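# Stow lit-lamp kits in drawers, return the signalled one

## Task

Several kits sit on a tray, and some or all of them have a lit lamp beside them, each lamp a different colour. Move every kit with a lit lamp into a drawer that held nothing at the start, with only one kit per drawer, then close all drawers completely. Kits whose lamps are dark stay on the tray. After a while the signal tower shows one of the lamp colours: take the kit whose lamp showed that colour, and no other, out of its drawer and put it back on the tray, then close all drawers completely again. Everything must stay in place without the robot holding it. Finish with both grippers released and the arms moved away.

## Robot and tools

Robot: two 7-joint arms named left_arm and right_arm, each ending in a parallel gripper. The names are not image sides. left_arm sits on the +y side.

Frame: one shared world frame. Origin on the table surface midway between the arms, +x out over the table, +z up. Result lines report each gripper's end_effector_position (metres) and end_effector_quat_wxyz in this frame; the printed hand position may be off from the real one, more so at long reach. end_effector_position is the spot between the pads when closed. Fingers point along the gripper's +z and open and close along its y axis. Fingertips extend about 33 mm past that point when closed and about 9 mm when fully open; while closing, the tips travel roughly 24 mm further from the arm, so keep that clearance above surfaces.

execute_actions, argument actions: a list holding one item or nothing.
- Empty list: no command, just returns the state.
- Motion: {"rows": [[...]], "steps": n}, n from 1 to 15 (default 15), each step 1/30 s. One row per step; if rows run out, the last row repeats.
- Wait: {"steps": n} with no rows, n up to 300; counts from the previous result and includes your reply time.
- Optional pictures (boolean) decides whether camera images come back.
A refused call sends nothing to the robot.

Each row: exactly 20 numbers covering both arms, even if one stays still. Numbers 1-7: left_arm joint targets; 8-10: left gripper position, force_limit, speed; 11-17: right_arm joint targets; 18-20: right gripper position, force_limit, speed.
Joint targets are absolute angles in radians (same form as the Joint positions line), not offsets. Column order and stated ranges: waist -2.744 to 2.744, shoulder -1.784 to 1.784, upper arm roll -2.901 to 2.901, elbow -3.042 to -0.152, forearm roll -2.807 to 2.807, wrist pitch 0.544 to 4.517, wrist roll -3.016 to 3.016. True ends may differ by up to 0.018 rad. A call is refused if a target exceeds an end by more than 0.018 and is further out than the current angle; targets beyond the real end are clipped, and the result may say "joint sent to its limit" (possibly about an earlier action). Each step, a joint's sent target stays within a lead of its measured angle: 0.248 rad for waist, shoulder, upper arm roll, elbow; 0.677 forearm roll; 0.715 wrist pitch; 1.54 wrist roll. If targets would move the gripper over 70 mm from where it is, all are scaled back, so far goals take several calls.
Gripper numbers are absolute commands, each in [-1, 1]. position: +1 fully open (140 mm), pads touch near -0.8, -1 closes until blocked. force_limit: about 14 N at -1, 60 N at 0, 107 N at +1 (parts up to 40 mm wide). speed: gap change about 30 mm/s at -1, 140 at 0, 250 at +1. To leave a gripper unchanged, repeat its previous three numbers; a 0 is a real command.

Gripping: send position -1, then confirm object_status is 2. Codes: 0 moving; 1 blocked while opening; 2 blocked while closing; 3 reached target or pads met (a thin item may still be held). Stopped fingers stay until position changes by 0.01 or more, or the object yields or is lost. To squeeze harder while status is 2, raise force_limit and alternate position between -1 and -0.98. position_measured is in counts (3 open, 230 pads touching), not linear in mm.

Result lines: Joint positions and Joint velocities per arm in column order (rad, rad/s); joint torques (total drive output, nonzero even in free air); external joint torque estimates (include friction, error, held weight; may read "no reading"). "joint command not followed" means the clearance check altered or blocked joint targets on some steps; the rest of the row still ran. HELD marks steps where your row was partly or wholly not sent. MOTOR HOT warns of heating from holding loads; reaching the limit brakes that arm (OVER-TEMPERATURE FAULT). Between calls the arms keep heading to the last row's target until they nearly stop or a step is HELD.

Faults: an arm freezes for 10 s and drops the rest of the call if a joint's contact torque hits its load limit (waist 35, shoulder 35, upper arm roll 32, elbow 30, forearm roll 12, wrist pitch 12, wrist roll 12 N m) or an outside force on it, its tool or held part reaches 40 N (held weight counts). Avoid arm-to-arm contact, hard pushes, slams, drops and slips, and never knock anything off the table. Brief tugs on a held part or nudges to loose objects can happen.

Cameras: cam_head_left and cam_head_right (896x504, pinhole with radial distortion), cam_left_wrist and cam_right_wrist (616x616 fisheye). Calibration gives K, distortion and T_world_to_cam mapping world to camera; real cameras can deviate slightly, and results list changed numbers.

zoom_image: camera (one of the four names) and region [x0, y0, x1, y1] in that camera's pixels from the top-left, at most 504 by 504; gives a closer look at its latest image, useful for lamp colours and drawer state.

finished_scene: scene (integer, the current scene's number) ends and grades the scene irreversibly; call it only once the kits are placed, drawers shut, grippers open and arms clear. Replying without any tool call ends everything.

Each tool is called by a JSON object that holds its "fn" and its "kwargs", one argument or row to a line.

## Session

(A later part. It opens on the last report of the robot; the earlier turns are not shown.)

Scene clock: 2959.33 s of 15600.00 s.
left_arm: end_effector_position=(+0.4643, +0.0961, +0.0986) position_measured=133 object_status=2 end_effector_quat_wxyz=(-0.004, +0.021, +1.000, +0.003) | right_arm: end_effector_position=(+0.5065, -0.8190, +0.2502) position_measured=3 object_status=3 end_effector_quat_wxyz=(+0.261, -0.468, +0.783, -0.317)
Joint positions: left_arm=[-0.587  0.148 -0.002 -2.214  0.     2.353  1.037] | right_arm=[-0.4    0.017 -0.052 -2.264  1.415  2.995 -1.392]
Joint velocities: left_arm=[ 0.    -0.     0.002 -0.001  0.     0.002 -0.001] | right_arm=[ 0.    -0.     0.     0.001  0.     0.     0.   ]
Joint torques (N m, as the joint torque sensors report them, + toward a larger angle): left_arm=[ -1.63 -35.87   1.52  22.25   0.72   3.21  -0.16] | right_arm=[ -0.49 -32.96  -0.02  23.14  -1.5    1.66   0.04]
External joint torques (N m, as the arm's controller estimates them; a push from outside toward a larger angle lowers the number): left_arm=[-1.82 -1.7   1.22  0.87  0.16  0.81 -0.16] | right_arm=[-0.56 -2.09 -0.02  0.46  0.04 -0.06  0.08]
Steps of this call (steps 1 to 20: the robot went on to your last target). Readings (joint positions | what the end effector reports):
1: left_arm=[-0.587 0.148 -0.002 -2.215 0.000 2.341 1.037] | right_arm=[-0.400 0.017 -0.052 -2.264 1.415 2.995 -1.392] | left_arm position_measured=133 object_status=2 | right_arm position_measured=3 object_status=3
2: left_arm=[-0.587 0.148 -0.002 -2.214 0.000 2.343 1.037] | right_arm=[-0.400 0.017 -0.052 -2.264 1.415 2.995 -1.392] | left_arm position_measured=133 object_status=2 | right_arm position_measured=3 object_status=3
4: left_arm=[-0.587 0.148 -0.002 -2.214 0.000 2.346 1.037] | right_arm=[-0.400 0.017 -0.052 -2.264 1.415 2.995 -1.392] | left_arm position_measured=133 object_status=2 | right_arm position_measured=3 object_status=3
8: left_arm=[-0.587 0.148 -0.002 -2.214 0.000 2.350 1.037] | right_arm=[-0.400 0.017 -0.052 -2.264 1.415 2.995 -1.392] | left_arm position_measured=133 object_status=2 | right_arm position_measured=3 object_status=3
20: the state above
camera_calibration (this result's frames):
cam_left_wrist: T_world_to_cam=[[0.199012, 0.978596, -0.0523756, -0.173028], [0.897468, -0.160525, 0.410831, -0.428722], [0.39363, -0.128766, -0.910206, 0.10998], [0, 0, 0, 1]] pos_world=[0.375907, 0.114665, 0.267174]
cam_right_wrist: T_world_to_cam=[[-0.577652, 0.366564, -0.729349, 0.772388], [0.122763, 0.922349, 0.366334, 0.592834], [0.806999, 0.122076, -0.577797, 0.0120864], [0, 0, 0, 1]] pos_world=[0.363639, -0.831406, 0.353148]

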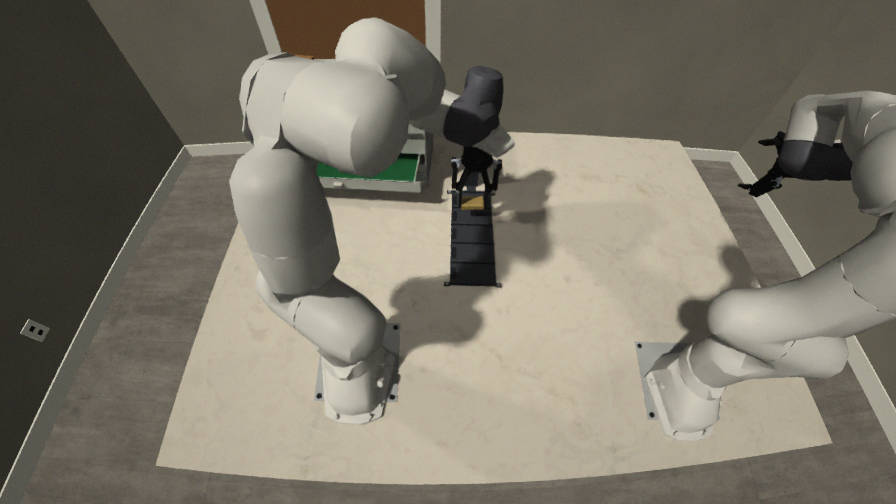

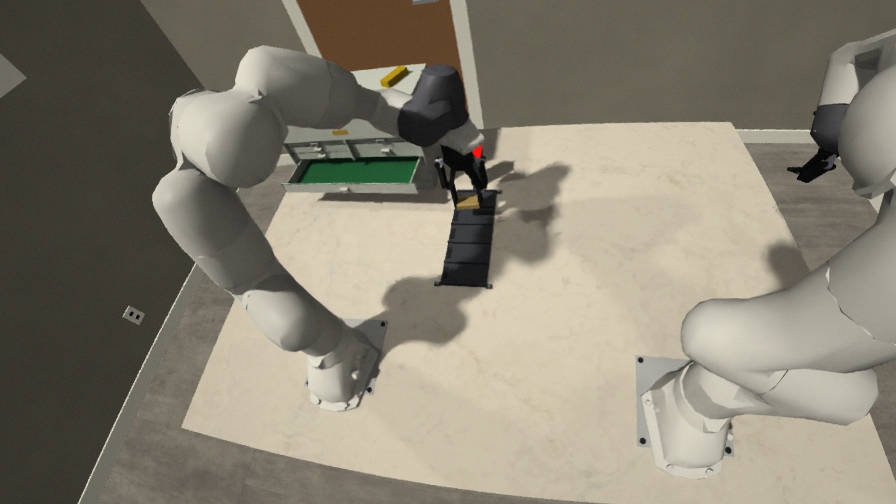

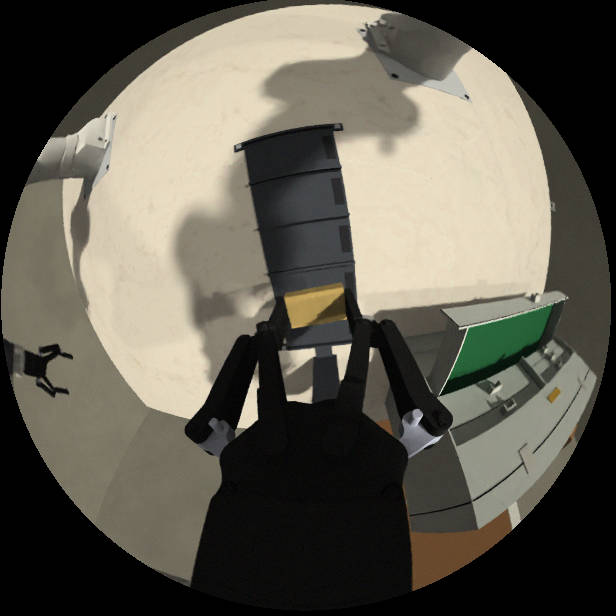

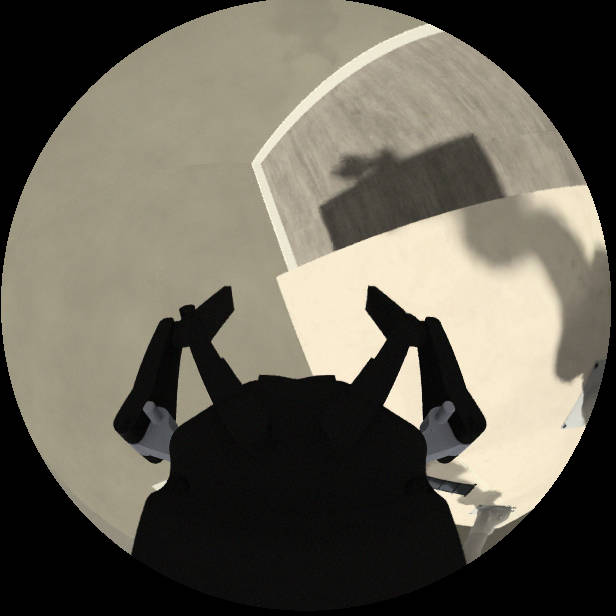

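Descend to z≈.045 gradually.

{"fn": "execute_actions", "kwargs": {
  "actions": [
    {"rows":[[-0.588,0.17,0,-2.219,0,2.40,1.03,-1,0,0,-0.4,0.017,-0.05,-2.264,1.415,2.995,-1.392,1,0,0],[-0.588,0.17,0,-2.219,0,2.40,1.03,-1,0,0,-0.4,0.017,-0.05,-2.264,1.415,2.995,-1.392,1,0,0],[-0.588,0.17,0,-2.219,0,2.40,1.03,-1,0,0,-0.4,0.017,-0.05,-2.264,1.415,2.995,-1.392,1,0,0],[-0.588,0.195,0,-2.226,0,2.43,1.03,-1,0,0,-0.4,0.017,-0.05,-2.264,1.415,2.995,-1.392,1,0,0],[-0.588,0.195,0,-2.226,0,2.43,1.03,-1,0,0,-0.4,0.017,-0.05,-2.264,1.415,2.995,-1.392,1,0,0],[-0.588,0.195,0,-2.226,0,2.43,1.03,-1,0,0,-0.4,0.017,-0.05,-2.264,1.415,2.995,-1.392,1,0,0],[-0.588,0.22,0,-2.232,0,2.46,1.03,-1,0,0,-0.4,0.017,-0.05,-2.264,1.415,2.995,-1.392,1,0,0],[-0.588,0.22,0,-2.232,0,2.46,1.03,-1,0,0,-0.4,0.017,-0.05,-2.264,1.415,2.995,-1.392,1,0,0],[-0.588,0.22,0,-2.232,0,2.46,1.03,-1,0,0,-0.4,0.017,-0.05,-2.264,1.415,2.995,-1.392,1,0,0],[-0.588,0.235,0,-2.235,0,2.48,1.03,-1,0,0,-0.4,0.017,-0.05,-2.264,1.415,2.995,-1.392,1,0,0],[-0.588,0.235,0,-2.235,0,2.48,1.03,-1,0,0,-0.4,0.017,-0.05,-2.264,1.415,2.995,-1.392,1,0,0],[-0.588,0.235,0,-2.235,0,2.48,1.03,-1,0,0,-0.4,0.017,-0.05,-2.264,1.415,2.995,-1.392,1,0,0],[-0.588,0.245,0,-2.237,0,2.487,1.03,-1,0,0,-0.4,0.017,-0.05,-2.264,1.415,2.995,-1.392,1,0,0]],"steps":15}
  ],
  "pictures": false
}}

{"fn": "execute_actions", "kwargs": {
  "actions": [
    {"steps":20}
  ]
}}

Scene clock: 2983.10 s of 15600.00 s.
left_arm: end_effector_position=(+0.4628, +0.0970, +0.0485) position_measured=133 object_status=2 end_effector_quat_wxyz=(-0.007, +0.021, +1.000, +0.004) | right_arm: end_effector_position=(+0.5065, -0.8190, +0.2502) position_measured=3 object_status=3 end_effector_quat_wxyz=(+0.261, -0.468, +0.783, -0.317)
Joint positions: left_arm=[-0.587  0.241 -0.002 -2.237  0.     2.461  1.037] | right_arm=[-0.4    0.017 -0.052 -2.264  1.415  2.995 -1.392]
Joint velocities: left_arm=[-0.001  0.078 -0.001 -0.021 -0.     0.117  0.001] | right_arm=[ 0.001 -0.     0.001  0.     0.001 -0.001  0.   ]
Joint torques (N m, as the joint torque sensors report them, + toward a larger angle): left_arm=[ -1.38 -37.77   1.99  20.49   0.62   3.43  -0.14] | right_arm=[  0.09 -32.69   0.    22.91  -1.54   1.62   0.06]
External joint torques (N m, as the arm's controller estimates them; a push from outside toward a larger angle lowers the number): left_arm=[-1.35  0.31  1.82 -0.75  0.12  0.86 -0.14] | right_arm=[-0.01 -1.72 -0.05  0.17  0.   -0.1   0.1 ]
Steps of this call (steps 1 to 15: the robot went on to your last target; steps 16 to 90: nothing new was sent; then 20.27 s passed at rest; steps 91 to 105: all 15 steps of this action). Readings (joint positions | what the end effector reports):
91: left_arm=[-0.587 0.151 -0.002 -2.215 0.000 2.360 1.037] | right_arm=[-0.400 0.017 -0.052 -2.264 1.415 2.995 -1.392] | left_arm position_measured=133 object_status=2 | right_arm position_measured=3 object_status=3
92: left_arm=[-0.587 0.156 -0.002 -2.215 0.000 2.367 1.037] | right_arm=[-0.400 0.017 -0.052 -2.264 1.415 2.995 -1.392] | left_arm position_measured=133 object_status=2 | right_arm position_measured=3 object_status=3
94: left_arm=[-0.587 0.167 -0.002 -2.217 0.000 2.382 1.037] | right_arm=[-0.400 0.017 -0.052 -2.264 1.415 2.995 -1.392] | left_arm position_measured=133 object_status=2 | right_arm position_measured=3 object_status=3
98: left_arm=[-0.587 0.202 -0.002 -2.226 0.000 2.415 1.037] | right_arm=[-0.400 0.017 -0.052 -2.264 1.415 2.995 -1.392] | left_arm position_measured=133 object_status=2 | right_arm position_measured=3 object_status=3
105: the state above

Scene clock: 2983.77 s of 15600.00 s.
left_arm: end_effector_position=(+0.4670, +0.0943, +0.0479) position_measured=133 object_status=2 end_effector_quat_wxyz=(-0.001, +0.021, +1.000, +0.000) | right_arm: end_effector_position=(+0.5065, -0.8190, +0.2502) position_measured=3 object_status=3 end_effector_quat_wxyz=(+0.261, -0.468, +0.783, -0.317)
Joint positions: left_arm=[-0.587  0.245 -0.002 -2.238  0.     2.481  1.037] | right_arm=[-0.4    0.017 -0.052 -2.264  1.415  2.995 -1.392]
Joint velocities: left_arm=[-0.     0.001  0.001 -0.     0.     0.002  0.001] | right_arm=[ 0.001 -0.001  0.001  0.    -0.    -0.    -0.001]
Joint torques (N m, as the joint torque sensors report them, + toward a larger angle): left_arm=[ -1.24 -35.97   2.41  20.29   0.69   3.4   -0.24] | right_arm=[  0.06 -32.59   0.01  22.87  -1.48   1.6    0.06]
External joint torques (N m, as the arm's controller estimates them; a push from outside toward a larger angle lowers the number): left_arm=[-1.36 -0.13  2.1   0.31  0.2   0.97 -0.24] | right_arm=[-0.09 -1.58 -0.07  0.14  0.06 -0.11  0.11]
Steps of this call (steps 1 to 20: the robot went on to your last target). Readings (joint positions | what the end effector reports):
1: left_arm=[-0.587 0.243 -0.002 -2.237 0.000 2.465 1.037] | right_arm=[-0.400 0.017 -0.052 -2.264 1.415 2.995 -1.392] | left_arm position_measured=133 object_status=2 | right_arm position_measured=3 object_status=3
2: left_arm=[-0.587 0.244 -0.002 -2.238 0.000 2.468 1.037] | right_arm=[-0.400 0.017 -0.052 -2.264 1.415 2.995 -1.392] | left_arm position_measured=133 object_status=2 | right_arm position_measured=3 object_status=3
4: left_arm=[-0.587 0.245 -0.002 -2.238 0.000 2.472 1.037] | right_arm=[-0.400 0.017 -0.052 -2.264 1.415 2.995 -1.392] | left_arm position_measured=133 object_status=2 | right_arm position_measured=3 object_status=3
8: left_arm=[-0.587 0.245 -0.002 -2.238 0.000 2.478 1.037] | right_arm=[-0.400 0.017 -0.052 -2.264 1.415 2.995 -1.392] | left_arm position_measured=133 object_status=2 | right_arm position_measured=3 object_status=3
20: the state above
camera_calibration (this result's frames):
cam_left_wrist: T_world_to_cam=[[0.199225, 0.978358, -0.0558986, -0.174382], [0.89441, -0.15823, 0.418323, -0.409696], [0.400425, -0.133337, -0.906577, 0.0596193], [0, 0, 0, 1]] pos_world=[0.377305, 0.113732, 0.215687]
cam_right_wrist: T_world_to_cam=[[-0.577652, 0.366564, -0.729349, 0.772389], [0.122764, 0.922349, 0.366334, 0.592834], [0.806999, 0.122076, -0.577797, 0.0120864], [0, 0, 0, 1]] pos_world=[0.363639, -0.831406, 0.353148]

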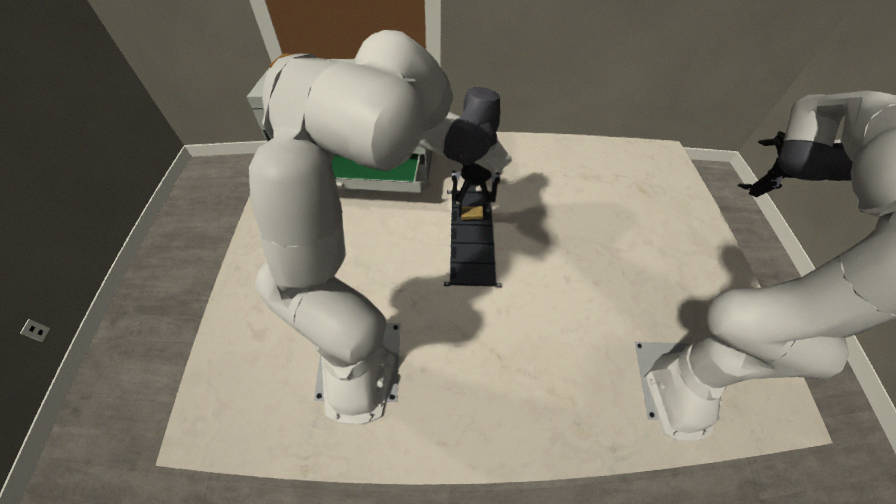

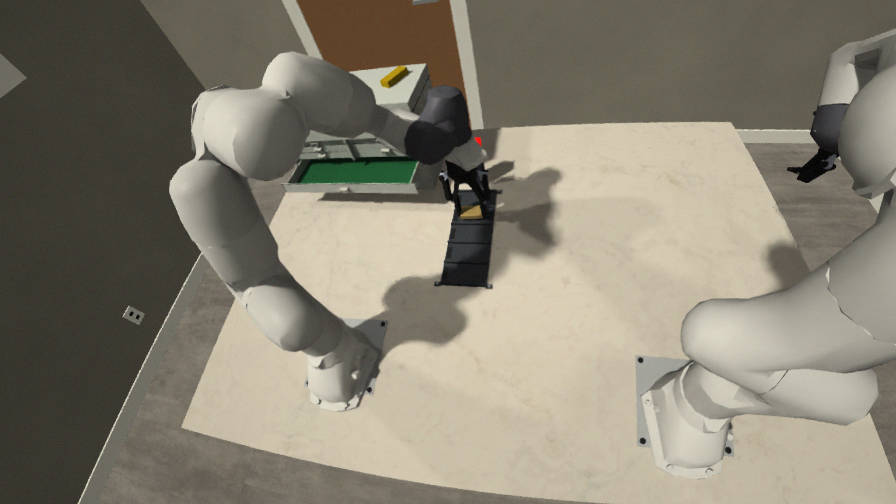

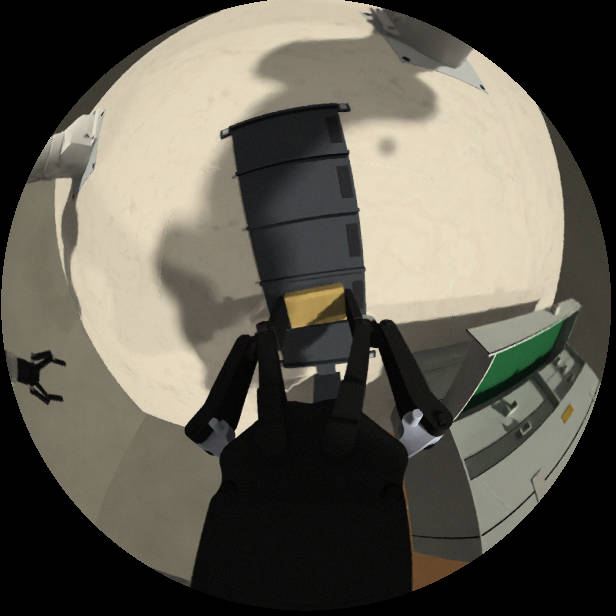

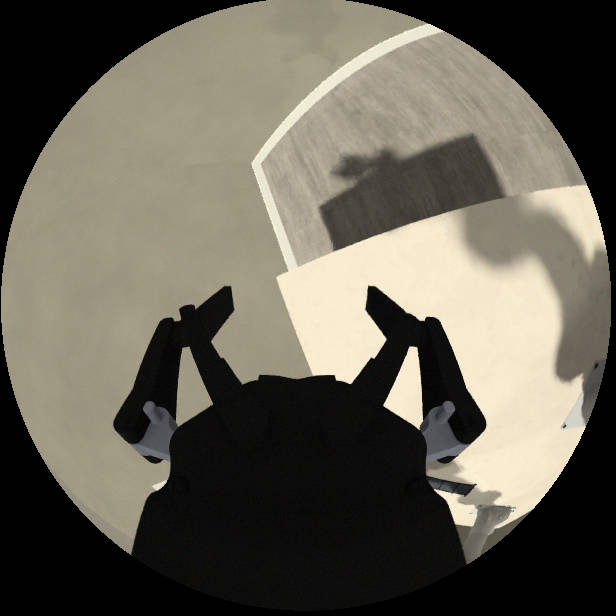

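{"fn": "execute_actions", "kwargs": {
  "actions": [
    {"rows":[[-0.588,0.25,0,-2.238,0,2.493,1.03,-1,0,0,-0.4,0.017,-0.05,-2.264,1.415,2.995,-1.392,1,0,0],[-0.588,0.25,0,-2.238,0,2.493,1.03,-1,0,0,-0.4,0.017,-0.05,-2.264,1.415,2.995,-1.392,1,0,0],[-0.588,0.25,0,-2.238,0,2.493,1.03,-1,0,0,-0.4,0.017,-0.05,-2.264,1.415,2.995,-1.392,1,0,0],[-0.588,0.255,0,-2.239,0,2.498,1.03,-1,0,0,-0.4,0.017,-0.05,-2.264,1.415,2.995,-1.392,1,0,0],[-0.588,0.255,0,-2.239,0,2.498,1.03,-1,0,0,-0.4,0.017,-0.05,-2.264,1.415,2.995,-1.392,1,0,0],[-0.588,0.255,0,-2.239,0,2.498,1.03,-1,0,0,-0.4,0.017,-0.05,-2.264,1.415,2.995,-1.392,1,0,0],[-0.588,0.259,0,-2.2395,0,2.502,1.03,-1,0,0,-0.4,0.017,-0.05,-2.264,1.415,2.995,-1.392,1,0,0],[-0.588,0.259,0,-2.2395,0,2.502,1.03,-1,0,0,-0.4,0.017,-0.05,-2.264,1.415,2.995,-1.392,1,0,0],[-0.588,0.259,0,-2.2395,0,2.502,1.03,-1,0,0,-0.4,0.017,-0.05,-2.264,1.415,2.995,-1.392,1,0,0],[-0.588,0.263,0,-2.24,0,2.506,1.03,-1,0,0,-0.4,0.017,-0.05,-2.264,1.415,2.995,-1.392,1,0,0]],"steps":15}
  ],
  "pictures": false
}}

{"fn": "execute_actions", "kwargs": {
  "actions": [
    {"steps":10}
  ],
  "pictures": false
}}

Scene clock: 2994.60 s of 15600.00 s.
left_arm: end_effector_position=(+0.4661, +0.0948, +0.0391) position_measured=133 object_status=2 end_effector_quat_wxyz=(-0.002, +0.021, +1.000, +0.001) | right_arm: end_effector_position=(+0.5065, -0.8189, +0.2502) position_measured=3 object_status=3 end_effector_quat_wxyz=(+0.261, -0.468, +0.783, -0.317)
Joint positions: left_arm=[-0.587  0.262 -0.002 -2.24   0.     2.498  1.037] | right_arm=[-0.4    0.017 -0.052 -2.264  1.415  2.995 -1.392]
Joint velocities: left_arm=[-0.     0.005  0.    -0.001  0.001  0.016 -0.   ] | right_arm=[-0.001  0.    -0.001 -0.     0.     0.001 -0.   ]
Joint torques (N m, as the joint torque sensors report them, + toward a larger angle): left_arm=[ -0.38 -34.87   2.14  19.77   0.64   3.49  -0.25] | right_arm=[  0.14 -32.79  -0.03  23.02  -1.5    1.65   0.04]
External joint torques (N m, as the arm's controller estimates them; a push from outside toward a larger angle lowers the number): left_arm=[-0.44  1.79  1.86 -0.28  0.16  1.02 -0.25] | right_arm=[ 0.32 -1.83  0.21  0.31  0.03 -0.1   0.08]
Steps of this call (steps 1 to 15: the robot went on to your last target; steps 16 to 90: nothing new was sent; then 7.33 s passed at rest; steps 91 to 105: all 15 steps of this action). Readings (joint positions | what the end effector reports):
91: left_arm=[-0.587 0.245 -0.002 -2.238 0.000 2.483 1.037] | right_arm=[-0.400 0.017 -0.052 -2.264 1.415 2.995 -1.392] | left_arm position_measured=133 object_status=2 | right_arm position_measured=3 object_status=3
92: left_arm=[-0.587 0.246 -0.002 -2.238 0.000 2.484 1.037] | right_arm=[-0.400 0.017 -0.052 -2.264 1.415 2.995 -1.392] | left_arm position_measured=133 object_status=2 | right_arm position_measured=3 object_status=3
94: left_arm=[-0.587 0.249 -0.002 -2.238 0.000 2.486 1.037] | right_arm=[-0.400 0.017 -0.052 -2.264 1.415 2.995 -1.392] | left_arm position_measured=133 object_status=2 | right_arm position_measured=3 object_status=3
98: left_arm=[-0.587 0.255 -0.002 -2.238 0.000 2.491 1.037] | right_arm=[-0.400 0.017 -0.052 -2.264 1.415 2.995 -1.392] | left_arm position_measured=133 object_status=2 | right_arm position_measured=3 object_status=3
105: the state above

Scene clock: 2994.93 s of 15600.00 s.
left_arm: end_effector_position=(+0.4667, +0.0944, +0.0392) position_measured=133 object_status=2 end_effector_quat_wxyz=(-0.001, +0.021, +1.000, +0.000) | right_arm: end_effector_position=(+0.5065, -0.8189, +0.2502) position_measured=3 object_status=3 end_effector_quat_wxyz=(+0.261, -0.468, +0.783, -0.317)
Joint positions: left_arm=[-0.587  0.262 -0.002 -2.24   0.     2.5    1.037] | right_arm=[-0.4    0.017 -0.052 -2.264  1.415  2.995 -1.392]
Joint velocities: left_arm=[-0.    -0.001  0.    -0.001 -0.001  0.002  0.001] | right_arm=[ 0.001  0.001 -0.001  0.    -0.    -0.     0.001]
Joint torques (N m, as the joint torque sensors report them, + toward a larger angle): left_arm=[ -1.44 -36.18   1.49  19.41   0.64   3.4   -0.19] | right_arm=[  0.21 -33.06  -0.06  22.93  -1.47   1.65   0.  ]
External joint torques (N m, as the arm's controller estimates them; a push from outside toward a larger angle lowers the number): left_arm=[-1.39 -0.05  1.31 -0.28  0.17  0.98 -0.19] | right_arm=[ 0.12 -2.2  -0.09  0.28  0.07 -0.07  0.04]
Steps of this call (steps 1 to 10: the robot went on to your last target). Readings (joint positions | what the end effector reports):
1: left_arm=[-0.587 0.262 -0.002 -2.240 0.000 2.498 1.037] | right_arm=[-0.400 0.017 -0.052 -2.264 1.415 2.995 -1.392] | left_arm position_measured=133 object_status=2 | right_arm position_measured=3 object_status=3
2: left_arm=[-0.587 0.262 -0.002 -2.240 0.000 2.499 1.037] | right_arm=[-0.400 0.017 -0.052 -2.264 1.415 2.995 -1.392] | left_arm position_measured=133 object_status=2 | right_arm position_measured=3 object_status=3
4: left_arm=[-0.587 0.262 -0.002 -2.240 0.000 2.500 1.037] | right_arm=[-0.400 0.017 -0.052 -2.264 1.415 2.995 -1.392] | left_arm position_measured=133 object_status=2 | right_arm position_measured=3 object_status=3
8: left_arm=[-0.587 0.262 -0.002 -2.240 0.000 2.500 1.037] | right_arm=[-0.400 0.017 -0.052 -2.264 1.415 2.995 -1.392] | left_arm position_measured=133 object_status=2 | right_arm position_measured=3 object_status=3
10: the state above

{"fn": "execute_actions", "kwargs": {
  "actions": [
    {"rows":[[-0.588,0.266,0,-2.2405,0,2.509,1.03,-1,0,0,-0.4,0.017,-0.05,-2.264,1.415,2.995,-1.392,1,0,0],[-0.588,0.266,0,-2.2405,0,2.509,1.03,-1,0,0,-0.4,0.017,-0.05,-2.264,1.415,2.995,-1.392,1,0,0],[-0.588,0.266,0,-2.2405,0,2.509,1.03,-1,0,0,-0.4,0.017,-0.05,-2.264,1.415,2.995,-1.392,1,0,0],[-0.588,0.266,0,-2.2405,0,2.509,1.03,-1,0,0,-0.4,0.017,-0.05,-2.264,1.415,2.995,-1.392,1,0,0],[-0.588,0.269,0,-2.241,0,2.512,1.03,-1,0,0,-0.4,0.017,-0.05,-2.264,1.415,2.995,-1.392,1,0,0]],"steps":15}
  ],
  "pictures": false
}}

Scene clock: 3005.33 s of 15600.00 s.
left_arm: end_effector_position=(+0.4664, +0.0946, +0.0362) position_measured=133 object_status=2 end_effector_quat_wxyz=(-0.001, +0.021, +1.000, +0.000) | right_arm: end_effector_position=(+0.5065, -0.8189, +0.2502) position_measured=3 object_status=3 end_effector_quat_wxyz=(+0.261, -0.468, +0.783, -0.317)
Joint positions: left_arm=[-0.587  0.268 -0.002 -2.241  0.     2.506  1.037] | right_arm=[-0.4    0.017 -0.052 -2.264  1.415  2.995 -1.392]
Joint velocities: left_arm=[-0.    -0.001 -0.001 -0.    -0.001  0.003  0.001] | right_arm=[ 0.     0.001  0.001  0.     0.     0.001 -0.   ]
Joint torques (N m, as the joint torque sensors report them, + toward a larger angle): left_arm=[ -1.59 -35.92   1.42  19.12   0.54   3.33  -0.35] | right_arm=[  0.07 -32.6   -0.25  23.06  -1.47   1.61  -0.01]
External joint torques (N m, as the arm's controller estimates them; a push from outside toward a larger angle lowers the number): left_arm=[-1.57  0.49  1.22 -0.61  0.06  0.89 -0.35] | right_arm=[-0.02 -1.86 -0.28  0.46  0.07 -0.1   0.03]
Steps of this call (steps 1 to 15: the robot went on to your last target; steps 16 to 90: nothing new was sent; then 6.90 s passed at rest; steps 91 to 105: all 15 steps of this action). Readings (joint positions | what the end effector reports):
91: left_arm=[-0.587 0.263 -0.002 -2.240 0.000 2.502 1.037] | right_arm=[-0.400 0.017 -0.052 -2.264 1.415 2.995 -1.392] | left_arm position_measured=133 object_status=2 | right_arm position_measured=3 object_status=3
92: left_arm=[-0.587 0.263 -0.002 -2.240 0.000 2.502 1.037] | right_arm=[-0.400 0.017 -0.052 -2.264 1.415 2.995 -1.392] | left_arm position_measured=133 object_status=2 | right_arm position_measured=3 object_status=3
94: left_arm=[-0.587 0.265 -0.002 -2.240 0.000 2.503 1.037] | right_arm=[-0.400 0.017 -0.052 -2.264 1.415 2.995 -1.392] | left_arm position_measured=133 object_status=2 | right_arm position_measured=3 object_status=3
98: left_arm=[-0.587 0.268 -0.002 -2.240 0.000 2.505 1.037] | right_arm=[-0.400 0.017 -0.052 -2.264 1.415 2.995 -1.392] | left_arm position_measured=133 object_status=2 | right_arm position_measured=3 object_status=3
105: the state above

{"fn": "execute_actions", "kwargs": {
  "actions": [
    {"rows":[[-0.588,0.272,0,-2.2415,0,2.515,1.03,-1,0,0,-0.4,0.017,-0.05,-2.264,1.415,2.995,-1.392,1,0,0],[-0.588,0.272,0,-2.2415,0,2.515,1.03,-1,0,0,-0.4,0.017,-0.05,-2.264,1.415,2.995,-1.392,1,0,0],[-0.588,0.272,0,-2.2415,0,2.515,1.03,-1,0,0,-0.4,0.017,-0.05,-2.264,1.415,2.995,-1.392,1,0,0],[-0.588,0.272,0,-2.2415,0,2.515,1.03,-1,0,0,-0.4,0.017,-0.05,-2.264,1.415,2.995,-1.392,1,0,0],[-0.588,0.275,0,-2.242,0,2.518,1.03,-1,0,0,-0.4,0.017,-0.05,-2.264,1.415,2.995,-1.392,1,0,0]],"steps":15}
  ],
  "pictures": false
}}

Scene clock: 3016.83 s of 15600.00 s.
left_arm: end_effector_position=(+0.4668, +0.0944, +0.0352) position_measured=133 object_status=2 end_effector_quat_wxyz=(-0.001, +0.020, +1.000, +0.000) | right_arm: end_effector_position=(+0.5065, -0.8189, +0.2502) position_measured=3 object_status=3 end_effector_quat_wxyz=(+0.261, -0.468, +0.783, -0.317)
Joint positions: left_arm=[-0.587  0.271 -0.002 -2.241  0.     2.51   1.036] | right_arm=[-0.4    0.017 -0.052 -2.264  1.415  2.995 -1.392]
Joint velocities: left_arm=[-0.001 -0.    -0.001  0.001  0.001  0.001 -0.002] | right_arm=[ 0.001  0.     0.001 -0.001 -0.    -0.     0.001]
Joint torques (N m, as the joint torque sensors report them, + toward a larger angle): left_arm=[ -0.2  -33.4    2.28  18.56   0.55   3.8   -0.28] | right_arm=[  0.22 -32.3    0.16  22.89  -1.53   1.6   -0.01]
External joint torques (N m, as the arm's controller estimates them; a push from outside toward a larger angle lowers the number): left_arm=[-0.07  3.02  2.17 -1.13  0.07  1.36 -0.28] | right_arm=[ 0.25 -1.48  0.25  0.3  -0.01 -0.12  0.03]
Steps of this call (steps 1 to 15: the robot went on to your last target; steps 16 to 90: nothing new was sent; then 8.00 s passed at rest; steps 91 to 105: all 15 steps of this action). Readings (joint positions | what the end effector reports):
91: left_arm=[-0.587 0.269 -0.002 -2.241 0.000 2.508 1.037] | right_arm=[-0.400 0.017 -0.052 -2.264 1.415 2.995 -1.392] | left_arm position_measured=133 object_status=2 | right_arm position_measured=3 object_status=3
92: left_arm=[-0.587 0.269 -0.002 -2.241 0.000 2.508 1.037] | right_arm=[-0.400 0.017 -0.052 -2.264 1.415 2.995 -1.392] | left_arm position_measured=133 object_status=2 | right_arm position_measured=3 object_status=3
94: left_arm=[-0.587 0.270 -0.002 -2.241 0.000 2.509 1.037] | right_arm=[-0.400 0.017 -0.052 -2.264 1.415 2.995 -1.392] | left_arm position_measured=133 object_status=2 | right_arm position_measured=3 object_status=3
98: left_arm=[-0.587 0.270 -0.002 -2.241 0.000 2.510 1.036] | right_arm=[-0.400 0.017 -0.052 -2.264 1.415 2.995 -1.392] | left_arm position_measured=133 object_status=2 | right_arm position_measured=3 object_status=3
105: the state above


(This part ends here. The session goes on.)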